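# Carry glass vial to window balance, shut its doors

## Task

Pick up the glass vial on the shelved bench beside the door, carry it to the balance on the shelved bench beside the window, set it upright on the balance's pan, and close every glass door of the balance. The task fails if the balance is tipped, shoved out of position or its pan overloaded; if the vial ever contacts the floor; if the vial breaks from a drop of more than a few centimetres or a hard knock; or if the robot falls or is left leaning. The parked cart, the pedal bin and the stool are movable. At the end, release the vial and move the robot away.

## Robot and tools

ROBOT. A Hello Robot Stretch 3 with a single arm: a two-wheel differential base (0.33 m long, 0.34 m wide), a mast with a lift, a telescoping arm that sticks out of the base's right side, a wrist (yaw, pitch, roll) with a two-finger gripper, and a pan/tilt head carrying head_camera and nav_camera. wrist_camera rides on the gripper. The arm cannot reach forward, so to shift the gripper fore or aft you drive the base. Turns pivot about the point midway between the drive wheels, 0.05 m behind the front edge. Stowed (arm in, wrist folded), the wrist overhangs the right side by up to 0.06 m and a spin in place sweeps a 0.28 m radius; a level, unfolded gripper reaches past that.

FRAMES. Base frame: origin on the floor between the drive wheels, x forward, y left, z up. hand_pose is reported in it, located where the closed fingertips meet; with all wrist joints at zero its x points up, y back along the arm toward the mast, z toward the robot's rear. Fingertips are round 0.04 m pads and sit slightly nearer the wrist when wide open. The odometry frame is the base frame at the scene's start.

execute_actions. Arguments: "actions", a list holding one action or nothing (empty just reports state and images); optional "cameras", a list from head_camera, nav_camera, wrist_camera, all (omitted, null or ["all"] gives every camera, [] none). An action may contain "base", "joints" and "contact_limits"; its motions begin together and may end at different times, and none runs past 15 s.
- "base": exactly one command, both relative offsets counted from the base's position in the latest reported state. translate_m: straight drive in metres, forward positive, -1 to 1. rotate_rad: spin in place in radians, counter-clockwise (left) positive, -3.2 to 3.2. No sideways motion.
- "joints": an object keyed by joint name, each value an absolute target (tolerance for done in brackets): lift_m 0 to 1.1 m, arm height on the mast (±0.004); arm_m 0 to 0.52 m, extension (±0.004); wrist_yaw_rad -1.345 to 4.42, 0 aims the gripper along the arm, positive swings it toward the front, 3.0 folds it over the base (±0.02); wrist_pitch_rad -1.57 to 0.451, 0 level, negative tips the fingers down (±0.05); wrist_roll_rad -2.911 to 2.911, 0 has the fingers horizontal side by side (±0.02); gripper_m -0.089 to 0.179, larger is wider, the real fingertip gap is smaller by 0.007 near closed and by 0.025 fully open, and is 0 below 0.007 (±0.004); head_pan_rad -3.953 to 1.73, 0 forward, positive left, -1.57 along the arm (±0.02); head_tilt_rad -1.53 to 0.419, 0 level, negative down (±0.02).
- "contact_limits": only arm_m, a motor_effort percentage 1 to 100; the arm motion halts (contact_stop) when effort reaches about that value (about the negative when retracting). Lower is softer; too low halts at once. It also caps holding force until the next action. The result's contact_limits line gives the active, default and maximum values; higher requests are clipped.
Any joint or the base left out may still be driving toward its earlier target without status saying so. An unknown key or out-of-range number rejects the whole call and nothing moves. If a result reports a stop, the later execute_actions, wait and finished_scene calls in that same reply are skipped.

wait: seconds 0 to 10; commands nothing, returns the same state and images. zoom_image: camera plus region [x0, y0, x1, y1] in pixels from the top-left of that camera's most recent full image, at most 504 by 504. finished_scene: scene, the current scene number; ends the scene once the robot has held its last command, cannot be undone, and the goal must still hold then. A reply with no tool call ends everything. If resuming from a summary, first send an empty actions list to learn the current scene and task.

RESULTS. "pictures" lists the cameras in image order. joint_positions gives joint values. base_status and joint_status: done (for the base, wheels turned the full amount even if slipping); off_target (stopped short, may still push); contact_stop, time_out, torque_fault (target dropped; holds where it stopped unless slack or switched off). Arm and lift contact_stop when pushing firmly and then go slack until re-commanded; a slack lift may sink under load or be pushed up by closing fingers on a surface. Base, wrist and head never stop on contact. Heavy pushing switches a wrist servo off for 10 s (torque_fault). on_its_own covers uncommanded things; its "held at" is a target, not a position; effort outside rest range suggests pushing or loading. motor_effort: percent of maximum, positive toward higher values, bracketed peak (noisy), with fixed per-motor bias; positive wheel effort drives forward. lidar_m: 12 ranges in metres from the base origin, 30-degree sectors, 1st straight ahead then counter-clockwise (4th left, 7th behind, 10th right), plane 0.17 m high, 0.15 to 12 m, "-" nothing seen; blind to glass and the robot, may miss thin legs, partly blocked by the mast and by the robot when the lift is low. wrist_depth_mm (45 to 1000) and head_depth_mm (280 to 4000, image sideways): 7x7 grids of median depth from top-left. base_odometry counts wheel turns (slip included); heading -3.142 to 3.142, left positive; turned_by_wheels and turned_by_imu since last result; base_tilt in degrees, forward/right positive, with a fixed bias up to about 4.

SPEED. Stowed (lift_m below 0.30, arm_m below 0.03, wrist_yaw_rad above 2.54) the base reaches 0.30 m/s and 1.9 rad/s; otherwise 0.10 m/s and 0.63 rad/s. Shorter robot motion time is better; the simulation keeps running while you think, holding the last command.

GRIPPER. Close to a value below the object's width to grip; open at least 0.02 above the contact value to release. Neither reading nor done proves a hold. Over-squeezing triggers a stall guard that weakens grip; resend a different value to re-squeeze.

AVOID. Fold or unfold the wrist only with lift_m 0.32 to 0.95, wrist_pitch_rad -0.4 and roll near 0; once folded, lift_m may go to 0.25. With wrist_yaw_rad below -0.4 keep pitch at -0.5 or lower. Arm pushes above about 0.45 m gripper height, raised contact limits, repeated pushes after a contact_stop, driving while holding or hooking something fixed, and snagging furniture (worst reversing) can tip the robot: reverse the last move in small steps, pull the gripper free, and lower lift_m to about 0.2 if still tilted. Avoid drops, slips, slams and hard hits; loose objects may occasionally be nudged by outside pushes.

Each tool is called after "Emit:" as a command line: name --argument value for each argument, lists and objects as JSON in quotes; but a table of rows of numbers goes row by row, as --pt "numbers of a row", without its own name.

## Session

Emit:
execute_actions --actions '[]'

Scene clock: 0.00 s.
base_odometry: x=+0.000 y=+0.000 heading=+0.000 (m, m, rad; odometry frame)
turned_by_wheels: +0.000 (rad since the last result)
turned_by_imu: +0.000 (rad since the last result)
base_tilt: forward=-0.1 right=-0.6 (deg)
lidar_m: 1.45 1.81 1.50 1.63 1.87 1.27 1.28 1.65 1.82 2.01 1.57 1.44
head_depth_mm: 1922 1661 1649 1907 1893 1341 1325 / 1947 1710 1721 1975 2002 1403 1387 / 1963 1783 1762 2087 2076 1439 1441 / 1987 1877 1859 2184 2147 1517 1520 / 1992 1958 1950 2241 2258 1564 1574 / 2008 2435 2435 2427 2390 1660 1659 / 2028 2544 2526 2541 2556 2475 2201
base_status: not commanded
joint_positions: lift_m=+0.338 arm_m=-0.002 wrist_yaw_rad=+3.112 wrist_pitch_rad=-0.397 wrist_roll_rad=+0.008 gripper_m=+0.037 head_pan_rad=+0.009 head_tilt_rad=-0.002
joint_status: not commanded
motor_effort: left_wheel=+0 right_wheel=-1 lift_m=+32 arm_m=+1 wrist_yaw_rad=-1 wrist_pitch_rad=+8 wrist_roll_rad=+0 gripper_m=+0 head_pan_rad=+0 head_tilt_rad=+2 (%)
hand_pose: x=-0.0146 y=+0.0845 z=+0.3556 quat_wxyz=(+0.150, +0.698, +0.129, +0.689) (m; base frame)
wrist_depth_mm: - - - - - - - / - - - - - - - / - - - - - - - / 933 936 - 895 901 888 903 / 737 734 - 719 748 718 716 / 615 615 606 605 - 605 602 / 525 526 - 539 517 517 515
pictures: head_camera (sideways: a quarter turn clockwise sets it upright), nav_camera (sideways: a quarter turn counterclockwise sets it upright), wrist_camera
Images, in order (width x height): head_camera 896x504, nav_camera 672x504, wrist_camera 644x364.

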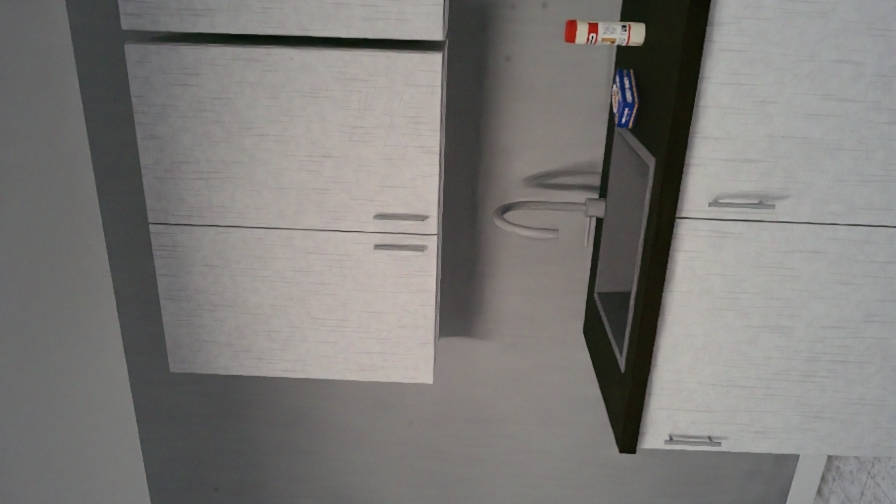

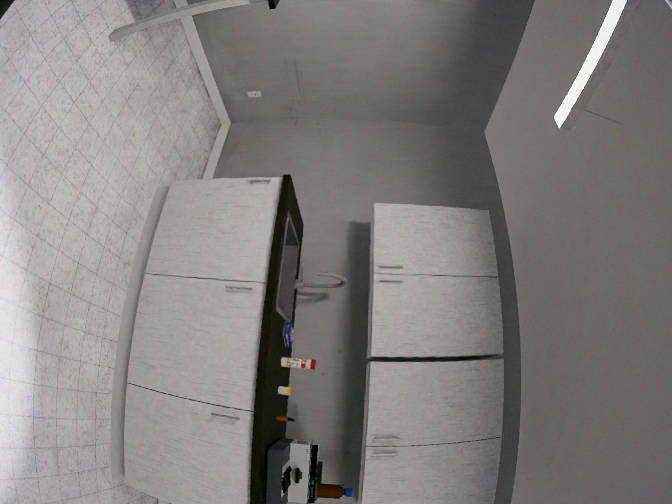

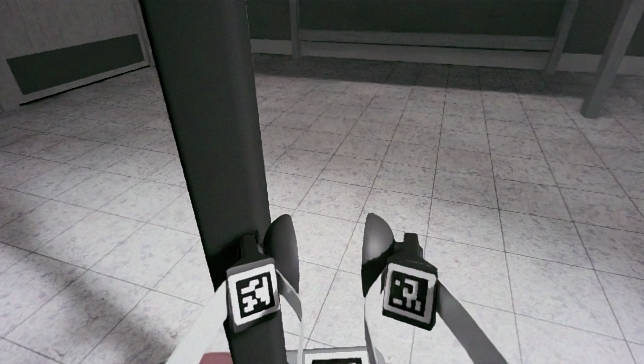

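Emit:
execute_actions --actions '[{"joints":{"head_pan_rad":1.5,"head_tilt_rad":-0.35}}]' --cameras '["head_camera","nav_camera"]'

Emit:
execute_actions --actions '[{"joints":{"head_pan_rad":-1.5}}]' --cameras '["head_camera","nav_camera"]'

Emit:
execute_actions --actions '[{"joints":{"head_pan_rad":-3.1}}]' --cameras '["head_camera","nav_camera"]'

Scene clock: 2.53 s.
base_odometry: x=+0.000 y=+0.000 heading=+0.000 (m, m, rad; odometry frame)
turned_by_wheels: +0.000 (rad since the last result)
turned_by_imu: +0.000 (rad since the last result)
base_tilt: forward=-0.4 right=-0.4 (deg)
lidar_m: 1.45 1.81 1.50 1.63 1.87 1.27 1.28 1.65 1.82 2.02 1.57 1.44
head_depth_mm: 1871 1941 2020 1483 2264 1990 1564 / 1898 2010 2092 1615 2332 1990 1564 / 1966 2066 2134 1594 2422 1969 1546 / 2007 2116 2235 2420 2470 1961 1541 / 2037 2170 2228 2403 2505 1946 1540 / 2156 2292 2408 2571 2490 1869 1535 / 2235 2348 2513 2703 2484 1936 1533
base_status: not commanded
joint_positions: lift_m=+0.338 arm_m=-0.002 wrist_yaw_rad=+3.112 wrist_pitch_rad=-0.397 wrist_roll_rad=+0.008 gripper_m=+0.037 head_pan_rad=+1.493 head_tilt_rad=-0.345
joint_status: all done
motor_effort: left_wheel=+0(0) right_wheel=-1(1) lift_m=+32(32) arm_m=+1(1) wrist_yaw_rad=+0(0) wrist_pitch_rad=+9(9) wrist_roll_rad=+0(0) gripper_m=+0(0) head_pan_rad=+3(45) head_tilt_rad=-2(16) (%)
hand_pose: x=-0.0146 y=+0.0845 z=+0.3556 quat_wxyz=(+0.150, +0.698, +0.129, +0.689) (m; base frame)
wrist_depth_mm: - - - - - - - / - - - - - - - / - - - - - - - / 930 919 - 894 904 893 895 / 735 742 - 727 751 720 724 / 611 611 618 609 - 610 597 / 528 529 - 538 515 518 516
pictures: head_camera (sideways: a quarter turn clockwise sets it upright), nav_camera (sideways: a quarter turn counterclockwise sets it upright)
Images, in order (width x height): head_camera 896x504, nav_camera 672x504.

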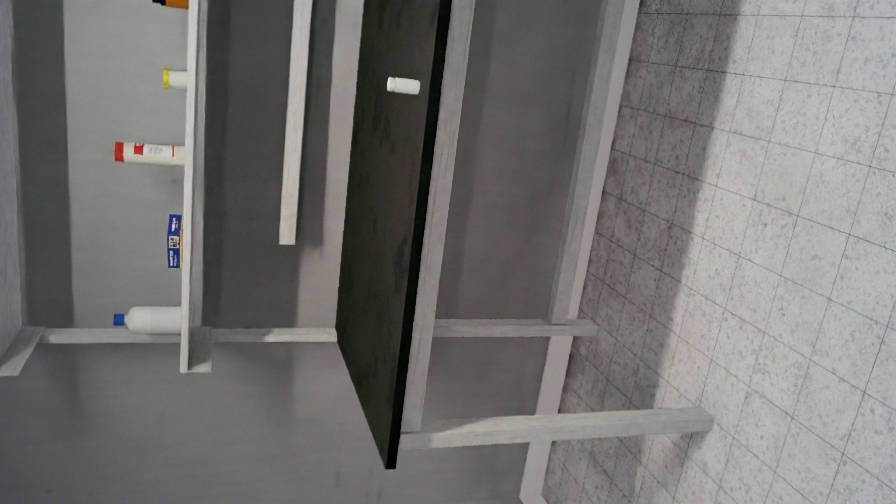

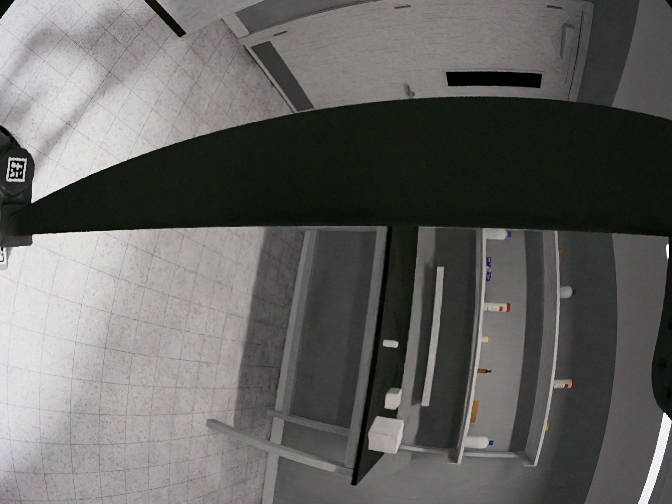

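Scene clock: 4.47 s.
base_odometry: x=+0.000 y=+0.000 heading=+0.000 (m, m, rad; odometry frame)
turned_by_wheels: +0.000 (rad since the last result)
turned_by_imu: +0.000 (rad since the last result)
base_tilt: forward=+0.1 right=-0.6 (deg)
lidar_m: 1.46 1.81 1.50 1.63 1.87 1.27 1.28 1.66 1.82 2.01 1.57 1.44
head_depth_mm: 2244 2352 2399 2235 2611 2001 1569 / 2364 2467 2478 2717 2517 1989 1566 / 2475 2565 2617 2930 2673 1980 1558 / 2541 2683 2698 3026 2657 1941 1547 / 2693 2878 2978 3191 2534 1945 1535 / 2855 2975 3150 3289 2626 1944 1536 / 2562 2644 2775 2922 2583 1935 1524
base_status: not commanded
joint_positions: lift_m=+0.338 arm_m=-0.002 wrist_yaw_rad=+3.112 wrist_pitch_rad=-0.397 wrist_roll_rad=+0.008 gripper_m=+0.037 head_pan_rad=-1.493 head_tilt_rad=-0.346
joint_status: all done
motor_effort: left_wheel=-1(1) right_wheel=-1(0) lift_m=+32(32) arm_m=+1(1) wrist_yaw_rad=+0(1) wrist_pitch_rad=+9(9) wrist_roll_rad=+0(0) gripper_m=+0(0) head_pan_rad=-4(43) head_tilt_rad=-2(1) (%)
hand_pose: x=-0.0146 y=+0.0845 z=+0.3556 quat_wxyz=(+0.150, +0.698, +0.129, +0.689) (m; base frame)
wrist_depth_mm: - - - - - - - / - - - - - - - / - - - - - - - / 922 910 - 910 915 892 881 / 747 725 - 724 752 717 724 / 613 613 611 609 - 604 596 / 525 527 - 536 517 518 516
pictures: head_camera (sideways: a quarter turn clockwise sets it upright), nav_camera (sideways: a quarter turn counterclockwise sets it upright)
Images, in order (width x height): head_camera 896x504, nav_camera 672x504.

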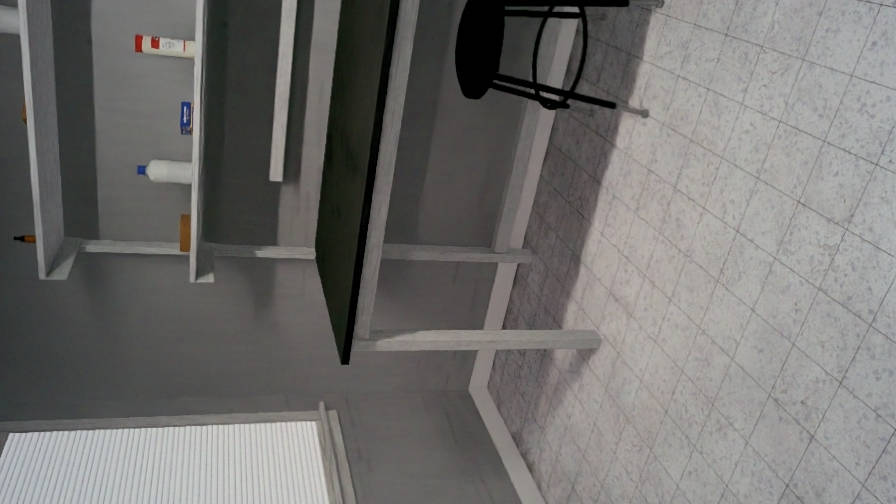

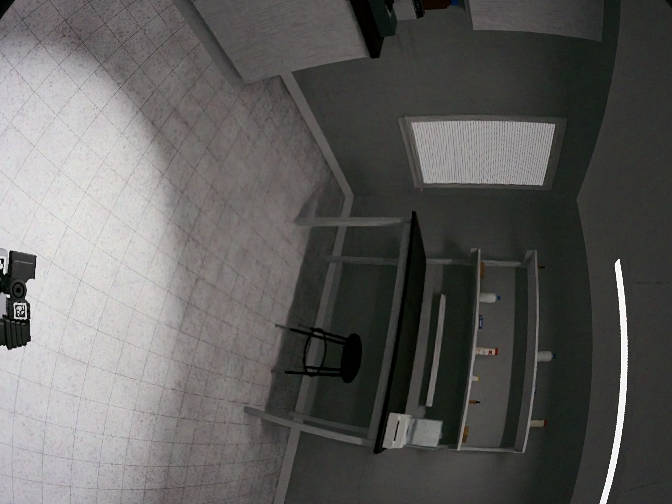

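Scene clock: 5.80 s.
base_odometry: x=+0.000 y=+0.000 heading=+0.000 (m, m, rad; odometry frame)
turned_by_wheels: +0.000 (rad since the last result)
turned_by_imu: +0.000 (rad since the last result)
base_tilt: forward=-0.1 right=-0.5 (deg)
lidar_m: 1.45 1.81 1.51 1.63 1.86 1.27 1.28 1.66 1.82 2.01 1.57 1.44
head_depth_mm: 1087 1132 1195 1254 1318 1401 1471 / 1123 1185 1249 1310 1391 1460 1514 / 1600 1677 1330 1389 1470 1562 1570 / 1699 1770 1894 1972 1894 1838 1550 / 1761 1854 1984 2089 1743 1767 1554 / 1847 1954 2102 2218 1883 1857 1534 / 1942 2068 2190 2281 2223 1939 1529
base_status: not commanded
joint_positions: lift_m=+0.338 arm_m=-0.002 wrist_yaw_rad=+3.112 wrist_pitch_rad=-0.397 wrist_roll_rad=+0.008 gripper_m=+0.037 head_pan_rad=-3.093 head_tilt_rad=-0.346
joint_status: all done
motor_effort: left_wheel=-1(1) right_wheel=+0(0) lift_m=+32(32) arm_m=+0(1) wrist_yaw_rad=+0(0) wrist_pitch_rad=+9(9) wrist_roll_rad=+0(0) gripper_m=+1(0) head_pan_rad=-3(44) head_tilt_rad=-1(1) (%)
hand_pose: x=-0.0146 y=+0.0845 z=+0.3556 quat_wxyz=(+0.150, +0.698, +0.129, +0.689) (m; base frame)
wrist_depth_mm: - - - - - - - / - - - - - - - / - - - - - - - / 948 910 - 902 909 888 876 / 742 736 - 730 748 717 717 / 620 611 609 607 - 604 597 / 533 529 - 538 520 518 518
pictures: head_camera (sideways: a quarter turn clockwise sets it upright), nav_camera (sideways: a quarter turn counterclockwise sets it upright)
Images, in order (width x height): head_camera 896x504, nav_camera 672x504.

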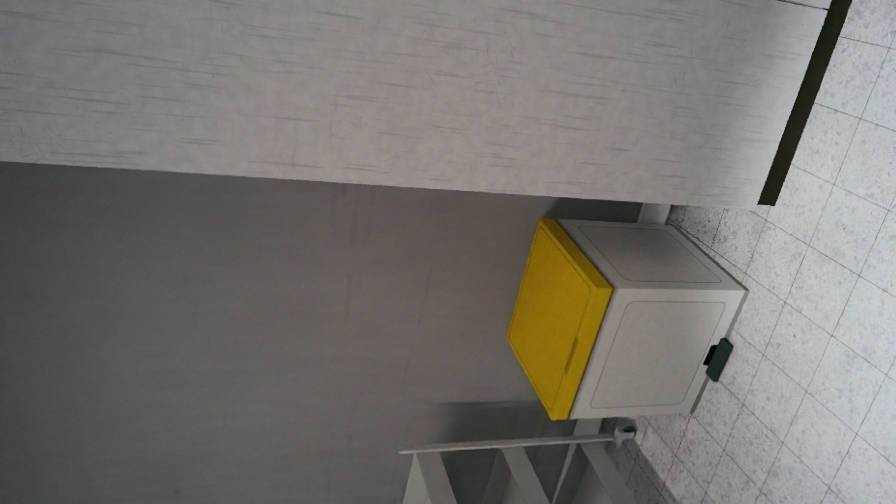

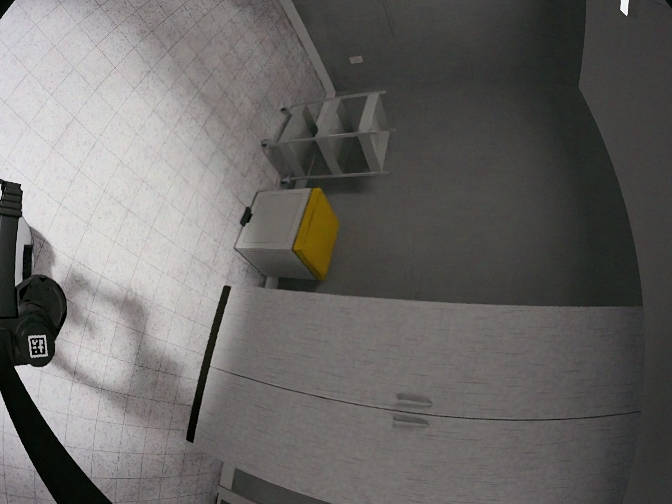

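Emit:
execute_actions --actions '[{"base":{"rotate_rad":-0.29},"joints":{"head_pan_rad":-1.85,"head_tilt_rad":-0.2,"lift_m":0.25}}]' --cameras '["head_camera"]'

Emit:
zoom_image --camera "head_camera" --region '[300,130,600,380]'

Scene clock: 8.63 s.
base_odometry: x=+0.000 y=+0.000 heading=-0.290 (m, m, rad; odometry frame)
turned_by_wheels: -0.290 (rad since the last result)
turned_by_imu: -0.291 (rad since the last result)
base_tilt: forward=+0.0 right=-0.5 (deg)
lidar_m: 1.44 1.53 1.50 2.04 2.17 1.29 1.27 1.47 1.90 1.83 2.18 1.46
head_depth_mm: 2525 2601 2754 2835 2990 2470 1832 / 2512 2591 2726 2727 2936 2461 1809 / 2446 2528 2651 2743 2857 2400 1814 / 2393 2485 2548 2695 2786 2373 1800 / 2365 2447 2489 2090 2692 2281 1778 / 2325 2395 2474 2063 2670 2385 1779 / 2281 2367 2431 2274 2562 2227 1760
base_status: done
joint_positions: lift_m=+0.250 arm_m=-0.002 wrist_yaw_rad=+3.112 wrist_pitch_rad=-0.397 wrist_roll_rad=+0.008 gripper_m=+0.037 head_pan_rad=-1.857 head_tilt_rad=-0.210
joint_status: all done
motor_effort: left_wheel=+2(10) right_wheel=-3(9) lift_m=+29(28) arm_m=+0(1) wrist_yaw_rad=+0(0) wrist_pitch_rad=+10(10) wrist_roll_rad=+0(0) gripper_m=+0(1) head_pan_rad=+3(42) head_tilt_rad=+3(13) (%)
hand_pose: x=-0.0146 y=+0.0844 z=+0.2674 quat_wxyz=(+0.151, +0.697, +0.129, +0.689) (m; base frame)
wrist_depth_mm: - - - - - - - / - - - - - - - / - - - 975 951 958 952 / 750 743 - 740 734 719 727 / 607 596 - 595 612 589 585 / 501 511 - 507 - 493 490 / 443 - - - 412 424 418
pictures: head_camera (sideways: a quarter turn clockwise sets it upright)
Images, in order (width x height): head_camera 896x504.

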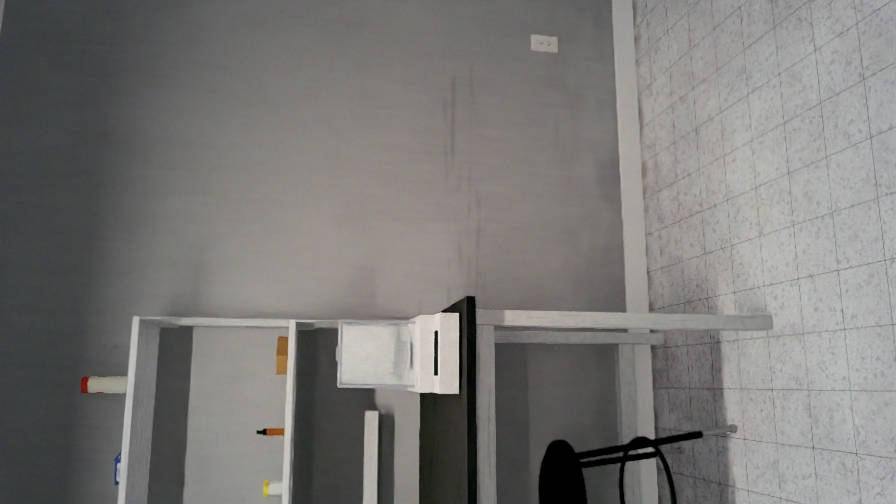

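Region (300, 130, 600, 380) of head_camera's 896x504 image, scaled by 1.680, with more detail than that image has.

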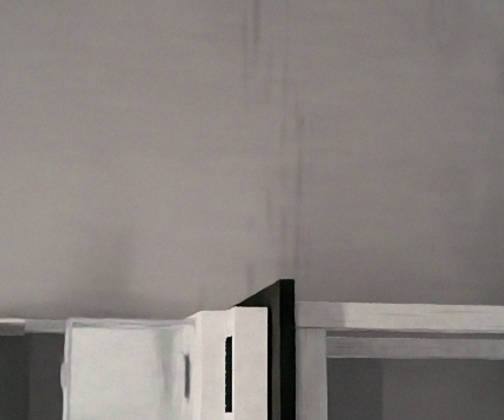

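Emit:
execute_actions --actions '[{"base":{"rotate_rad":0.8}}]' --cameras '[]'

Emit:
execute_actions --actions '[{"base":{"translate_m":-1.0},"joints":{"head_pan_rad":-3.1,"head_tilt_rad":-0.6}}]' --cameras '["nav_camera"]'

Emit:
execute_actions --actions '[{"base":{"translate_m":-0.25}}]' --cameras '[]'

Emit:
execute_actions --actions '[{"base":{"rotate_rad":0.67},"joints":{"head_pan_rad":-2.6,"head_tilt_rad":-0.45}}]' --cameras '["nav_camera","head_camera"]'

Scene clock: 13.73 s.
base_odometry: x=+0.000 y=+0.000 heading=+0.510 (m, m, rad; odometry frame)
turned_by_wheels: +0.800 (rad since the last result)
turned_by_imu: +0.803 (rad since the last result)
base_tilt: forward=-0.1 right=-0.4 (deg)
lidar_m: 1.79 1.50 1.63 1.87 1.27 1.28 1.64 1.83 2.18 1.58 1.44 1.45
head_depth_mm: 2383 2480 2550 2271 2686 2363 1814 / 2578 2656 2708 2562 2842 2430 1810 / 2698 2849 2928 2787 3038 2434 1802 / 2933 3004 3113 3180 3127 2364 1800 / 2775 2899 3019 3176 3184 2356 1796 / 2524 2574 2695 2820 2950 2371 1780 / 2288 2336 2419 2518 2603 2384 1767
base_status: done
joint_positions: lift_m=+0.250 arm_m=-0.002 wrist_yaw_rad=+3.112 wrist_pitch_rad=-0.397 wrist_roll_rad=+0.008 gripper_m=+0.037 head_pan_rad=-1.857 head_tilt_rad=-0.210
joint_status: not commanded
motor_effort: left_wheel=-3(10) right_wheel=+2(7) lift_m=+28(28) arm_m=+1(1) wrist_yaw_rad=-1(0) wrist_pitch_rad=+8(10) wrist_roll_rad=+0(0) gripper_m=+1(0) head_pan_rad=+3(4) head_tilt_rad=+4(4) (%)
hand_pose: x=-0.0146 y=+0.0843 z=+0.2674 quat_wxyz=(+0.151, +0.697, +0.129, +0.689) (m; base frame)
wrist_depth_mm: 952 - - - - - - / - - - - - - - / - - - 988 965 965 944 / 764 752 - 733 738 735 725 / 607 600 - 586 610 581 586 / 496 511 - 510 - 489 490 / 442 - - - 411 421 423
pictures: none
No camera images: the call's "cameras" was empty. Leave "cameras" out to get every camera's image.

Scene clock: 18.67 s.
base_odometry: x=-0.873 y=-0.488 heading=+0.510 (m, m, rad; odometry frame)
turned_by_wheels: +0.000 (rad since the last result)
turned_by_imu: -0.005 (rad since the last result)
base_tilt: forward=-0.1 right=-0.6 (deg)
lidar_m: 2.47 2.80 1.11 0.72 0.67 0.68 0.82 1.80 1.13 1.59 2.07 2.08
head_depth_mm: 1171 1257 1341 1208 1492 1501 1217 / 1291 1394 1480 1225 1343 1458 1292 / 1456 1560 1601 1167 1298 1406 1300 / 1632 1776 1898 1332 1516 1469 1286 / 1772 1957 2161 2267 1743 1527 1279 / 1712 1851 2065 2199 1862 1518 1268 / 1618 1758 1914 2099 1854 1504 1274
base_status: done
joint_positions: lift_m=+0.250 arm_m=-0.002 wrist_yaw_rad=+3.112 wrist_pitch_rad=-0.397 wrist_roll_rad=+0.008 gripper_m=+0.037 head_pan_rad=-3.093 head_tilt_rad=-0.593
joint_status: all done
motor_effort: left_wheel=-2(13) right_wheel=+1(3) lift_m=+29(29) arm_m=+1(1) wrist_yaw_rad=+1(1) wrist_pitch_rad=+9(10) wrist_roll_rad=+0(0) gripper_m=+0(0) head_pan_rad=-4(44) head_tilt_rad=-3(21) (%)
hand_pose: x=-0.0146 y=+0.0843 z=+0.2674 quat_wxyz=(+0.151, +0.697, +0.129, +0.689) (m; base frame)
wrist_depth_mm: 512 900 709 815 - - - / 541 977 748 877 - - - / 566 666 - 925 979 958 948 / 600 683 - 742 729 731 718 / 581 596 - 594 607 583 582 / 504 503 - 515 - 493 487 / 444 - - - 411 422 422
pictures: nav_camera (sideways: a quarter turn counterclockwise sets it upright)
Images, in order (width x height): nav_camera 672x504.

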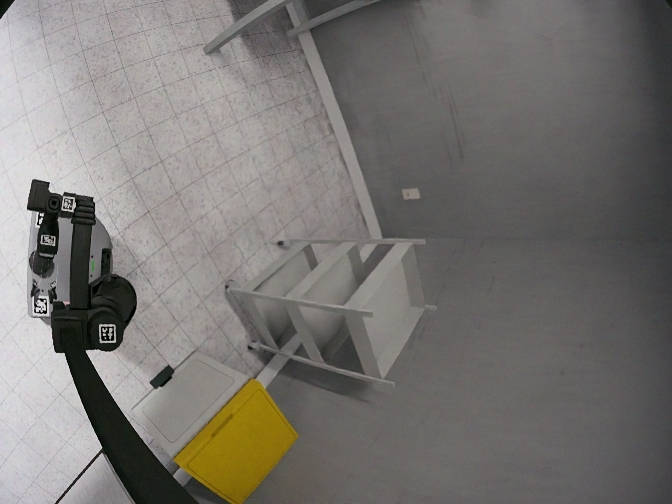

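Scene clock: 21.27 s.
base_odometry: x=-1.091 y=-0.610 heading=+0.510 (m, m, rad; odometry frame)
turned_by_wheels: +0.000 (rad since the last result)
turned_by_imu: -0.001 (rad since the last result)
base_tilt: forward=+0.0 right=-0.5 (deg)
lidar_m: 2.71 2.35 0.84 0.57 0.53 0.54 0.57 1.61 1.04 1.05 2.18 2.24
head_depth_mm: 994 1059 1138 1177 977 1130 1267 / 1097 1182 1275 1127 940 1083 1238 / 1237 1326 1437 1175 909 1025 1152 / 1389 1514 1660 1131 1172 1201 1233 / 1578 1732 1906 1139 1752 1450 1288 / 1522 1673 1806 2033 1853 1538 1281 / 1441 1567 1706 1887 1835 1508 1281
base_status: done
joint_positions: lift_m=+0.250 arm_m=-0.002 wrist_yaw_rad=+3.112 wrist_pitch_rad=-0.397 wrist_roll_rad=+0.008 gripper_m=+0.037 head_pan_rad=-3.093 head_tilt_rad=-0.594
joint_status: not commanded
motor_effort: left_wheel=-3(11) right_wheel=+1(3) lift_m=+29(29) arm_m=+0(1) wrist_yaw_rad=+0(0) wrist_pitch_rad=+10(10) wrist_roll_rad=+0(0) gripper_m=+0(0) head_pan_rad=-4(4) head_tilt_rad=-2(2) (%)
hand_pose: x=-0.0146 y=+0.0843 z=+0.2674 quat_wxyz=(+0.151, +0.697, +0.129, +0.689) (m; base frame)
wrist_depth_mm: 409 446 894 753 792 - - / 428 474 945 806 865 - - / 449 508 - 861 941 947 957 / 472 549 - 743 732 726 721 / 500 560 - 591 613 586 579 / 503 502 - 514 - 489 487 / 441 - - - 411 425 420
pictures: none
No camera images: the call's "cameras" was empty. Leave "cameras" out to get every camera's image.

Scene clock: 22.77 s.
base_odometry: x=-1.091 y=-0.610 heading=+1.180 (m, m, rad; odometry frame)
turned_by_wheels: +0.670 (rad since the last result)
turned_by_imu: +0.672 (rad since the last result)
base_tilt: forward=+0.0 right=-0.5 (deg)
lidar_m: 2.99 0.71 0.54 0.53 0.57 0.57 1.61 1.04 1.58 2.24 2.29 2.71
head_depth_mm: 1407 1478 1591 1701 1807 1745 1416 / 1435 1562 1683 1784 1950 1732 1422 / 1504 1632 1584 1898 1971 1738 1419 / 1616 1299 1212 2048 2075 1720 1403 / 1702 1825 1177 1141 1299 1606 1400 / 1762 1946 1449 1642 2103 1714 1396 / 1917 2118 1437 2488 2103 1706 1401
base_status: done
joint_positions: lift_m=+0.250 arm_m=-0.002 wrist_yaw_rad=+3.112 wrist_pitch_rad=-0.397 wrist_roll_rad=+0.008 gripper_m=+0.037 head_pan_rad=-2.607 head_tilt_rad=-0.457
joint_status: all done
motor_effort: left_wheel=-3(11) right_wheel=+1(8) lift_m=+29(29) arm_m=+0(1) wrist_yaw_rad=+0(0) wrist_pitch_rad=+9(10) wrist_roll_rad=+0(0) gripper_m=+0(1) head_pan_rad=+3(32) head_tilt_rad=+2(11) (%)
hand_pose: x=-0.0146 y=+0.0843 z=+0.2674 quat_wxyz=(+0.151, +0.697, +0.129, +0.689) (m; base frame)
wrist_depth_mm: 844 858 519 524 519 729 604 / 775 767 563 559 557 769 615 / 559 815 - 605 603 837 649 / 620 748 - 653 660 722 691 / 568 605 - 593 614 582 580 / 496 504 - 515 - 492 490 / 441 - - - 412 424 418
pictures: head_camera (sideways: a quarter turn clockwise sets it upright), nav_camera (sideways: a quarter turn counterclockwise sets it upright)
Images, in order (width x height): head_camera 896x504, nav_camera 672x504.

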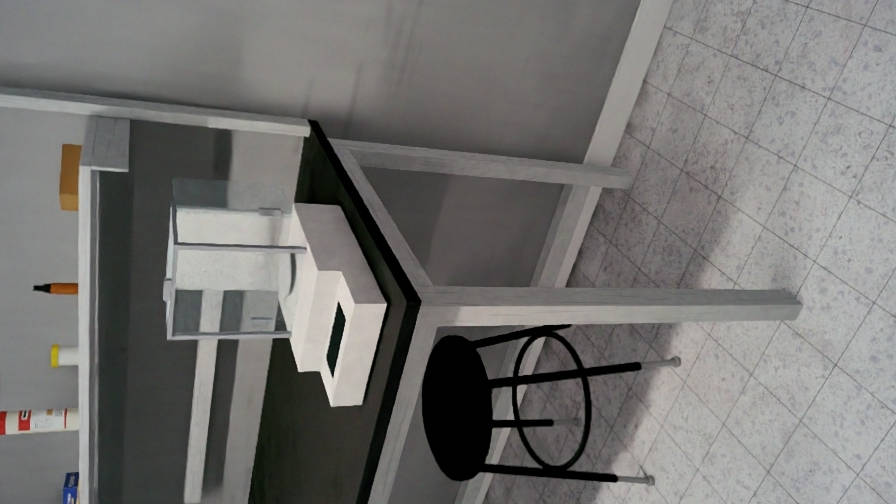

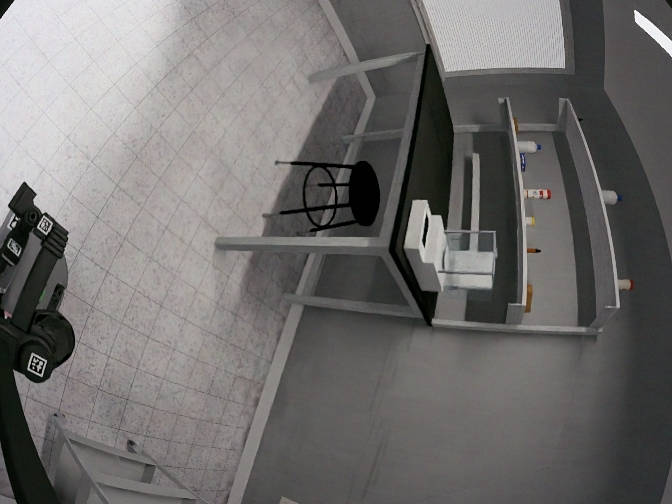

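Emit:
execute_actions --actions '[{"base":{"rotate_rad":-0.296},"joints":{"head_pan_rad":0,"head_tilt_rad":-0.5}}]' --cameras '[]'

Emit:
execute_actions --actions '[{"base":{"translate_m":1.0}}]' --cameras '[]'

Emit:
execute_actions --actions '[{"base":{"translate_m":0.95}}]' --cameras '[]'

Emit:
execute_actions --actions '[{"base":{"rotate_rad":1.87}}]' --cameras '[]'

Emit:
execute_actions --actions '[{"joints":{"lift_m":0.93,"head_pan_rad":-1.57,"head_tilt_rad":-0.6,"gripper_m":0.12}}]' --cameras '["nav_camera","head_camera"]'

Scene clock: 26.57 s.
base_odometry: x=-1.091 y=-0.610 heading=+0.884 (m, m, rad; odometry frame)
turned_by_wheels: -0.296 (rad since the last result)
turned_by_imu: -0.297 (rad since the last result)
base_tilt: forward=-0.1 right=-0.5 (deg)
lidar_m: 2.71 1.08 0.71 0.53 0.53 0.57 0.82 1.61 1.04 2.18 2.23 2.50
head_depth_mm: 3193 3395 3714 2977 2126 1691 1382 / 3027 3315 3590 2899 2148 1675 1372 / 2911 3031 3502 2867 2127 1673 1379 / 2869 3031 3379 2861 2073 1655 1369 / 2834 2935 3323 2847 2086 1654 1350 / 2724 2847 3203 2820 2079 1659 1360 / 2641 2740 3072 2688 2076 1642 1353
base_status: done
joint_positions: lift_m=+0.250 arm_m=-0.002 wrist_yaw_rad=+3.112 wrist_pitch_rad=-0.397 wrist_roll_rad=+0.008 gripper_m=+0.037 head_pan_rad=-0.007 head_tilt_rad=-0.494
joint_status: all done
motor_effort: left_wheel=+2(10) right_wheel=-3(5) lift_m=+29(29) arm_m=+1(1) wrist_yaw_rad=+0(0) wrist_pitch_rad=+10(9) wrist_roll_rad=+0(0) gripper_m=+0(0) head_pan_rad=+3(42) head_tilt_rad=-2(8) (%)
hand_pose: x=-0.0146 y=+0.0843 z=+0.2674 quat_wxyz=(+0.151, +0.697, +0.129, +0.689) (m; base frame)
wrist_depth_mm: 744 470 516 537 799 641 709 / 782 789 547 574 850 694 783 / 824 861 - 625 876 816 887 / 709 718 - 675 725 728 726 / 600 604 - 597 609 583 582 / 495 510 - 507 - 495 491 / 440 - - - 412 421 423
pictures: none
No camera images: the call's "cameras" was empty. Leave "cameras" out to get every camera's image.

Scene clock: 31.60 s.
base_odometry: x=-0.457 y=+0.163 heading=+0.884 (m, m, rad; odometry frame)
turned_by_wheels: +0.000 (rad since the last result)
turned_by_imu: +0.006 (rad since the last result)
base_tilt: forward=-0.1 right=-0.4 (deg)
lidar_m: 2.06 1.45 1.46 0.79 0.79 0.89 1.52 1.82 2.47 1.92 1.92 1.75
head_depth_mm: 2167 2363 1767 2640 2113 1679 1382 / 2055 2229 1757 2740 2050 1677 1383 / 2038 2176 1734 2572 2110 1656 1371 / 1962 2103 1711 2533 2090 1660 1359 / 1918 2030 1668 2464 2121 1657 1370 / 1868 1993 1503 2352 2082 1636 1357 / 1840 1923 1484 2300 2058 1644 1346
base_status: done
joint_positions: lift_m=+0.250 arm_m=-0.002 wrist_yaw_rad=+3.112 wrist_pitch_rad=-0.397 wrist_roll_rad=+0.008 gripper_m=+0.037 head_pan_rad=-0.007 head_tilt_rad=-0.495
joint_status: not commanded
motor_effort: left_wheel=+1(11) right_wheel=-2(5) lift_m=+28(29) arm_m=+1(1) wrist_yaw_rad=+1(0) wrist_pitch_rad=+9(9) wrist_roll_rad=+0(0) gripper_m=+1(1) head_pan_rad=+3(3) head_tilt_rad=-2(2) (%)
hand_pose: x=-0.0146 y=+0.0843 z=+0.2674 quat_wxyz=(+0.151, +0.697, +0.129, +0.689) (m; base frame)
wrist_depth_mm: 632 668 754 799 - - - / 666 712 811 854 - - - / 721 801 - 935 995 971 950 / 756 750 - 743 726 732 724 / 603 601 - 593 617 593 583 / 506 513 - 518 - 489 488 / 443 - - - 412 423 421
pictures: none
No camera images: the call's "cameras" was empty. Leave "cameras" out to get every camera's image.

Scene clock: 36.47 s.
base_odometry: x=+0.145 y=+0.898 heading=+0.884 (m, m, rad; odometry frame)
turned_by_wheels: +0.000 (rad since the last result)
turned_by_imu: +0.006 (rad since the last result)
base_tilt: forward=-0.1 right=-0.5 (deg)
lidar_m: 1.16 1.16 0.83 1.50 1.16 1.22 2.10 2.69 1.95 1.64 1.63 0.88
head_depth_mm: 1115 1342 1360 768 704 1692 1392 / 1211 1318 1316 842 694 1683 1384 / 1186 1273 1311 838 668 1656 1374 / 1146 1215 1291 832 639 1613 1372 / 1114 1194 1267 824 610 1564 1366 / 1091 1161 1228 823 611 1512 1366 / 1062 1119 1195 815 604 1469 1355
base_status: done
joint_positions: lift_m=+0.250 arm_m=-0.002 wrist_yaw_rad=+3.112 wrist_pitch_rad=-0.397 wrist_roll_rad=+0.008 gripper_m=+0.037 head_pan_rad=-0.007 head_tilt_rad=-0.495
joint_status: not commanded
motor_effort: left_wheel=+1(10) right_wheel=-2(5) lift_m=+28(29) arm_m=+0(0) wrist_yaw_rad=+1(0) wrist_pitch_rad=+10(10) wrist_roll_rad=+0(0) gripper_m=-1(1) head_pan_rad=+3(3) head_tilt_rad=-1(2) (%)
hand_pose: x=-0.0146 y=+0.0843 z=+0.2674 quat_wxyz=(+0.151, +0.697, +0.129, +0.689) (m; base frame)
wrist_depth_mm: - - - - - - - / 960 - - - - - - / 955 - - 998 910 955 937 / 755 753 - 731 737 726 728 / 601 595 - 591 608 589 583 / 502 512 - 508 - 486 488 / 443 - - - 407 422 419
pictures: none
No camera images: the call's "cameras" was empty. Leave "cameras" out to get every camera's image.

Scene clock: 38.93 s.
base_odometry: x=+0.145 y=+0.898 heading=+2.754 (m, m, rad; odometry frame)
turned_by_wheels: +1.870 (rad since the last result)
turned_by_imu: +1.874 (rad since the last result)
base_tilt: forward=-0.1 right=-0.5 (deg)
lidar_m: 1.48 1.16 1.51 2.70 3.19 1.70 1.64 0.88 1.22 1.16 1.19 0.84
head_depth_mm: 1273 1375 1493 1650 1816 1691 1382 / 1281 1368 1495 1643 1811 1683 1383 / 1270 1375 1491 1636 1826 1678 1380 / 1276 1388 1499 1655 1818 1665 1368 / 1288 1405 1522 1673 1847 1668 1355 / 1295 1402 1529 1665 1833 1647 1370 / 1276 1367 1410 1444 1467 1527 1357
base_status: done
joint_positions: lift_m=+0.250 arm_m=-0.002 wrist_yaw_rad=+3.112 wrist_pitch_rad=-0.397 wrist_roll_rad=+0.008 gripper_m=+0.037 head_pan_rad=-0.007 head_tilt_rad=-0.495
joint_status: not commanded
motor_effort: left_wheel=-3(11) right_wheel=+2(8) lift_m=+29(29) arm_m=+1(0) wrist_yaw_rad=+0(1) wrist_pitch_rad=+9(9) wrist_roll_rad=+0(0) gripper_m=+1(0) head_pan_rad=+3(2) head_tilt_rad=-2(2) (%)
hand_pose: x=-0.0146 y=+0.0843 z=+0.2674 quat_wxyz=(+0.151, +0.697, +0.129, +0.689) (m; base frame)
wrist_depth_mm: - - - - - - - / - - - - - - - / - - - 980 979 969 938 / 750 750 - 741 741 746 717 / 601 604 - 595 613 587 584 / 504 508 - 508 - 492 494 / 450 - - - 411 422 419
pictures: none
No camera images: the call's "cameras" was empty. Leave "cameras" out to get every camera's image.

Scene clock: 45.93 s.
base_odometry: x=+0.145 y=+0.898 heading=+2.754 (m, m, rad; odometry frame)
turned_by_wheels: +0.000 (rad since the last result)
turned_by_imu: +0.001 (rad since the last result)
base_tilt: forward=-0.2 right=-0.6 (deg)
lidar_m: 1.49 1.16 1.51 2.70 3.19 1.70 1.64 0.88 1.21 1.16 1.20 0.84
head_depth_mm: 1096 1208 992 706 627 - - / 1101 1215 989 677 646 1634 - / 1110 1213 982 698 647 1604 - / 1107 1217 974 696 648 1572 - / 1114 1223 967 692 645 1594 - / 1114 1217 959 689 649 1568 - / 1115 1228 958 685 647 1509 1273
base_status: not commanded
joint_positions: lift_m=+0.930 arm_m=-0.002 wrist_yaw_rad=+3.112 wrist_pitch_rad=-0.398 wrist_roll_rad=+0.008 gripper_m=+0.120 head_pan_rad=-1.563 head_tilt_rad=-0.593
joint_status: all done
motor_effort: left_wheel=-3(3) right_wheel=+1(1) lift_m=+36(37) arm_m=+1(0) wrist_yaw_rad=+0(0) wrist_pitch_rad=+9(10) wrist_roll_rad=+0(0) gripper_m=+0(79) head_pan_rad=-4(43) head_tilt_rad=-3(10) (%)
hand_pose: x=-0.0146 y=+0.0843 z=+0.9471 quat_wxyz=(+0.151, +0.697, +0.129, +0.689) (m; base frame)
wrist_depth_mm: - - - - - - - / - - - - - - - / - - - - - - - / - - - - - - - / - - - - - - - / - - - - - - - / - - - - - - -
pictures: head_camera (sideways: a quarter turn clockwise sets it upright), nav_camera (sideways: a quarter turn counterclockwise sets it upright)
Images, in order (width x height): head_camera 896x504, nav_camera 672x504.

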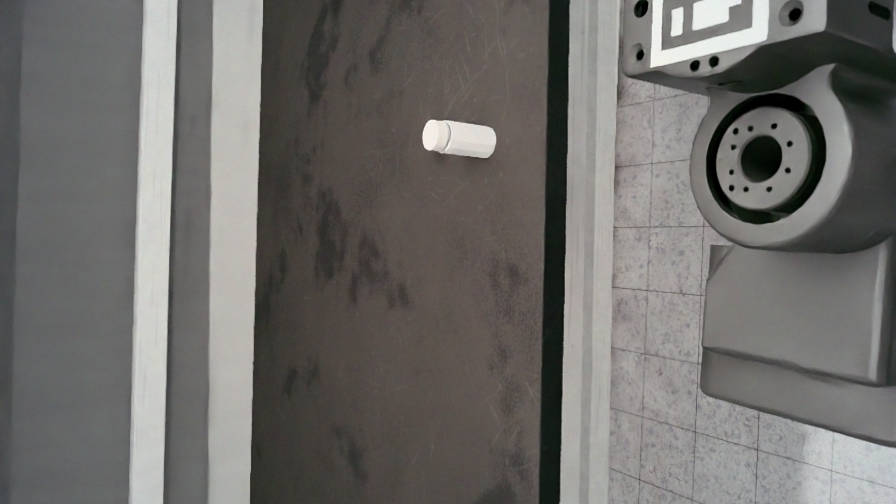

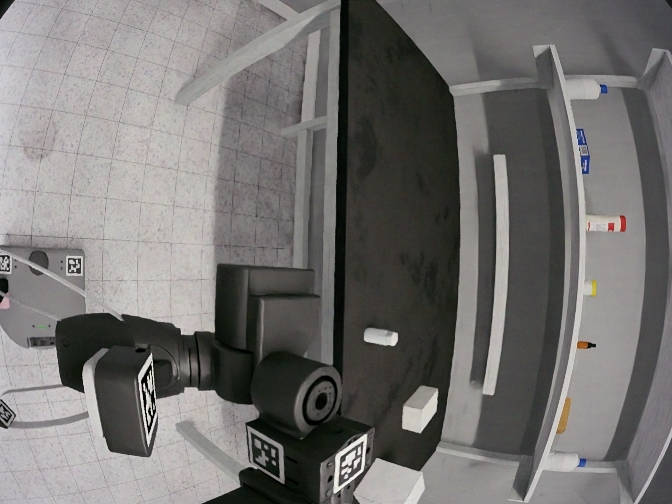

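Emit:
execute_actions --actions '[{"joints":{"wrist_yaw_rad":0,"lift_m":0.95}}]' --cameras '[]'

Emit:
execute_actions --actions '[{"joints":{"wrist_pitch_rad":0,"lift_m":0.88}}]'

Scene clock: 49.47 s.
base_odometry: x=+0.145 y=+0.898 heading=+2.754 (m, m, rad; odometry frame)
turned_by_wheels: +0.000 (rad since the last result)
turned_by_imu: +0.000 (rad since the last result)
base_tilt: forward=-0.1 right=-0.4 (deg)
lidar_m: 1.49 1.16 1.51 2.70 3.19 1.70 1.64 0.88 1.21 1.16 1.19 0.84
head_depth_mm: 1099 1213 1003 709 585 - - / 1097 1215 991 676 594 - - / 1112 1217 977 700 - - - / 1106 1220 974 694 598 - 1272 / 1101 1215 969 692 596 1526 1286 / 1105 1219 964 689 650 1520 1274 / 1112 1228 956 684 648 1513 1272
base_status: not commanded
joint_positions: lift_m=+0.950 arm_m=-0.002 wrist_yaw_rad=+0.002 wrist_pitch_rad=-0.398 wrist_roll_rad=+0.008 gripper_m=+0.120 head_pan_rad=-1.563 head_tilt_rad=-0.593
joint_status: all done
motor_effort: left_wheel=-3(3) right_wheel=+1(2) lift_m=+36(37) arm_m=+1(1) wrist_yaw_rad=-1(2) wrist_pitch_rad=+10(9) wrist_roll_rad=+0(0) gripper_m=+0(1) head_pan_rad=-4(3) head_tilt_rad=-3(3) (%)
hand_pose: x=-0.0210 y=-0.3694 z=+0.9671 quat_wxyz=(+0.691, +0.140, -0.695, -0.140) (m; base frame)
wrist_depth_mm: 939 931 936 949 951 954 964 / 684 672 666 654 656 545 583 / 455 447 446 444 411 435 433 / 339 337 336 334 330 330 327 / 290 291 293 296 330 303 369 / - - - - - - - / - - - - - - -
pictures: none
No camera images: the call's "cameras" was empty. Leave "cameras" out to get every camera's image.

Scene clock: 50.93 s.
base_odometry: x=+0.145 y=+0.898 heading=+2.754 (m, m, rad; odometry frame)
turned_by_wheels: +0.000 (rad since the last result)
turned_by_imu: +0.000 (rad since the last result)
base_tilt: forward=+0.1 right=-0.5 (deg)
lidar_m: 1.49 1.16 1.51 2.70 3.20 1.70 1.64 0.89 1.22 1.16 1.19 0.84
head_depth_mm: 1105 1205 1003 707 647 1562 - / 1097 1212 990 676 1566 1563 - / 1107 1209 977 698 625 - - / 1112 1208 978 696 622 - 1258 / 1105 1217 968 695 1568 1517 1285 / 1109 1227 966 690 645 1512 1277 / 1118 1228 953 683 648 1511 1268
base_status: not commanded
joint_positions: lift_m=+0.880 arm_m=-0.002 wrist_yaw_rad=+0.002 wrist_pitch_rad=-0.023 wrist_roll_rad=+0.008 gripper_m=+0.120 head_pan_rad=-1.563 head_tilt_rad=-0.593
joint_status: all done
motor_effort: left_wheel=-3(3) right_wheel=+1(2) lift_m=+29(29) arm_m=+1(1) wrist_yaw_rad=-1(1) wrist_pitch_rad=+13(13) wrist_roll_rad=+0(0) gripper_m=+0(0) head_pan_rad=-4(4) head_tilt_rad=-2(3) (%)
hand_pose: x=-0.0210 y=-0.3982 z=+0.9890 quat_wxyz=(+0.705, +0.009, -0.709, -0.008) (m; base frame)
wrist_depth_mm: 976 979 - 986 966 997 996 / - - - - - - - / - - - - - - - / 879 846 847 819 804 596 773 / 460 456 451 445 401 475 429 / 311 330 307 303 304 - 298 / 254 258 259 260 264 314 297
pictures: head_camera (sideways: a quarter turn clockwise sets it upright), nav_camera (sideways: a quarter turn counterclockwise sets it upright), wrist_camera
Images, in order (width x height): head_camera 896x504, nav_camera 672x504, wrist_camera 644x364.

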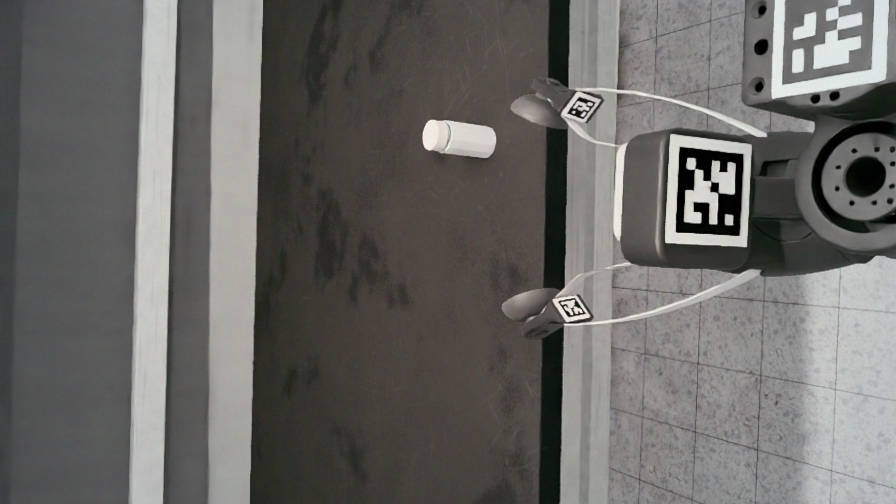

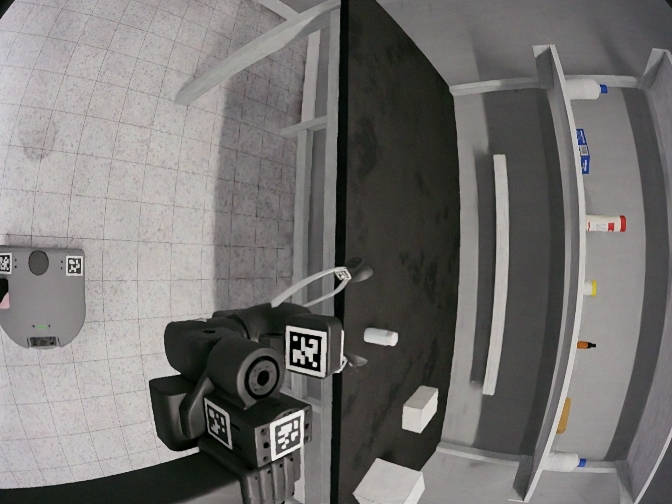

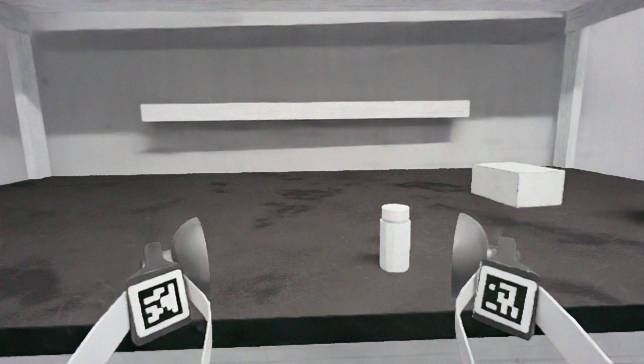

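Emit:
execute_actions --actions '[{"base":{"translate_m":-0.06},"joints":{"lift_m":0.83}}]' --cameras '[]'

Emit:
execute_actions --actions '[{"joints":{"arm_m":0.09,"head_tilt_rad":-0.7}}]' --cameras '["head_camera","wrist_camera"]'

Scene clock: 53.87 s.
base_odometry: x=+0.201 y=+0.875 heading=+2.754 (m, m, rad; odometry frame)
turned_by_wheels: +0.000 (rad since the last result)
turned_by_imu: +0.000 (rad since the last result)
base_tilt: forward=-0.1 right=-0.6 (deg)
lidar_m: 1.54 1.21 1.59 2.91 3.12 1.64 1.58 0.84 1.22 1.16 1.20 0.89
head_depth_mm: 1099 1205 916 705 651 1542 1328 / 1095 1207 986 701 604 1532 1329 / 1101 1211 982 673 652 1620 - / 1107 1223 974 697 651 1615 - / 1109 1223 966 694 595 1525 1284 / 1112 1219 961 688 651 1510 1281 / 1113 1228 950 688 652 1504 1276
base_status: done
joint_positions: lift_m=+0.830 arm_m=-0.002 wrist_yaw_rad=+0.002 wrist_pitch_rad=-0.021 wrist_roll_rad=+0.008 gripper_m=+0.120 head_pan_rad=-1.563 head_tilt_rad=-0.593
joint_status: all done
motor_effort: left_wheel=-3(9) right_wheel=+2(2) lift_m=+28(28) arm_m=+0(1) wrist_yaw_rad=-1(1) wrist_pitch_rad=+13(13) wrist_roll_rad=+0(0) gripper_m=+0(0) head_pan_rad=-4(3) head_tilt_rad=-3(3) (%)
hand_pose: x=-0.0210 y=-0.3982 z=+0.9393 quat_wxyz=(+0.705, +0.008, -0.709, -0.007) (m; base frame)
wrist_depth_mm: 968 973 972 982 987 - - / - 995 - - - - - / - - - - - - - / 574 569 550 403 529 519 438 / 302 301 296 291 289 314 283 / 248 249 295 298 301 - 311 / - - - - - - -
pictures: none
No camera images: the call's "cameras" was empty. Leave "cameras" out to get every camera's image.

Scene clock: 55.77 s.
base_odometry: x=+0.201 y=+0.875 heading=+2.754 (m, m, rad; odometry frame)
turned_by_wheels: +0.000 (rad since the last result)
turned_by_imu: +0.000 (rad since the last result)
base_tilt: forward=-0.1 right=-0.7 (deg)
lidar_m: 1.55 1.21 1.60 2.92 3.10 1.64 1.58 0.84 1.22 1.16 1.19 0.88
head_depth_mm: 1080 1146 793 628 1620 - 1204 / 1079 1134 788 646 1630 - 1192 / 1081 1122 784 619 - - 1208 / 1085 1115 782 620 1614 1432 1228 / 1087 1108 774 618 1643 1426 1217 / 1093 1103 769 614 1630 1415 1218 / 1097 1097 766 611 1631 1404 1216
base_status: not commanded
joint_positions: lift_m=+0.830 arm_m=+0.090 wrist_yaw_rad=+0.001 wrist_pitch_rad=-0.021 wrist_roll_rad=+0.008 gripper_m=+0.120 head_pan_rad=-1.563 head_tilt_rad=-0.691
joint_status: all done
motor_effort: left_wheel=-3(3) right_wheel=+2(2) lift_m=+29(28) arm_m=+3(2) wrist_yaw_rad=+0(1) wrist_pitch_rad=+13(13) wrist_roll_rad=+0(0) gripper_m=+0(0) head_pan_rad=-3(3) head_tilt_rad=-3(9) (%)
hand_pose: x=-0.0212 y=-0.4904 z=+0.9393 quat_wxyz=(+0.705, +0.008, -0.709, -0.008) (m; base frame)
wrist_depth_mm: 896 910 903 904 896 906 914 / 912 905 917 920 931 952 939 / 924 947 932 935 952 956 949 / 576 564 554 462 525 462 503 / 301 301 295 247 288 311 281 / 204 215 201 200 197 - 195 / 158 159 160 163 165 167 169
pictures: head_camera (sideways: a quarter turn clockwise sets it upright), wrist_camera
Images, in order (width x height): head_camera 896x504, wrist_camera 644x364.

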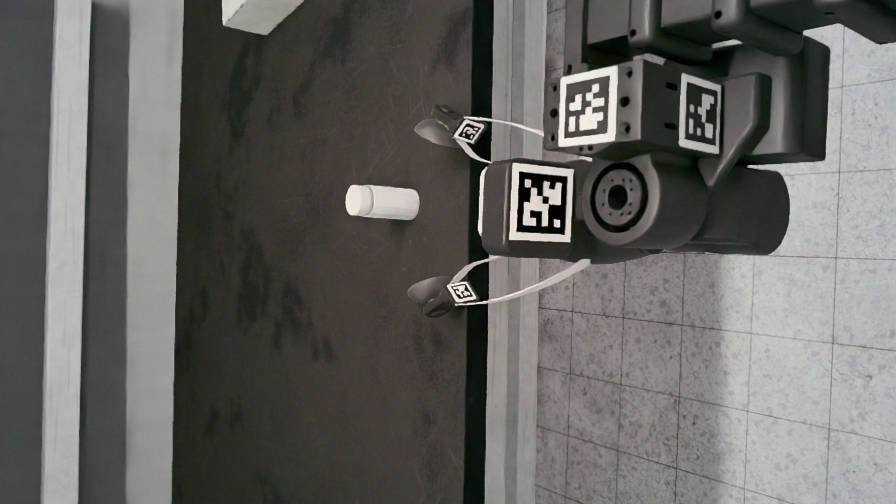

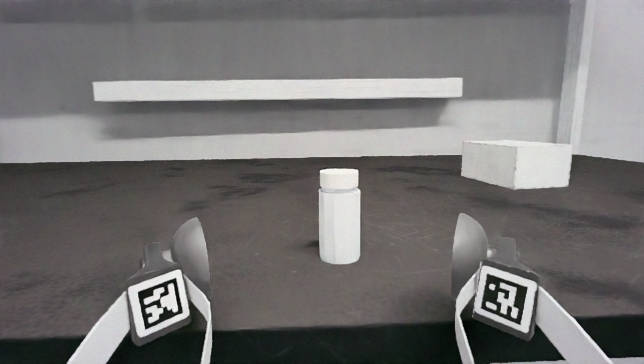

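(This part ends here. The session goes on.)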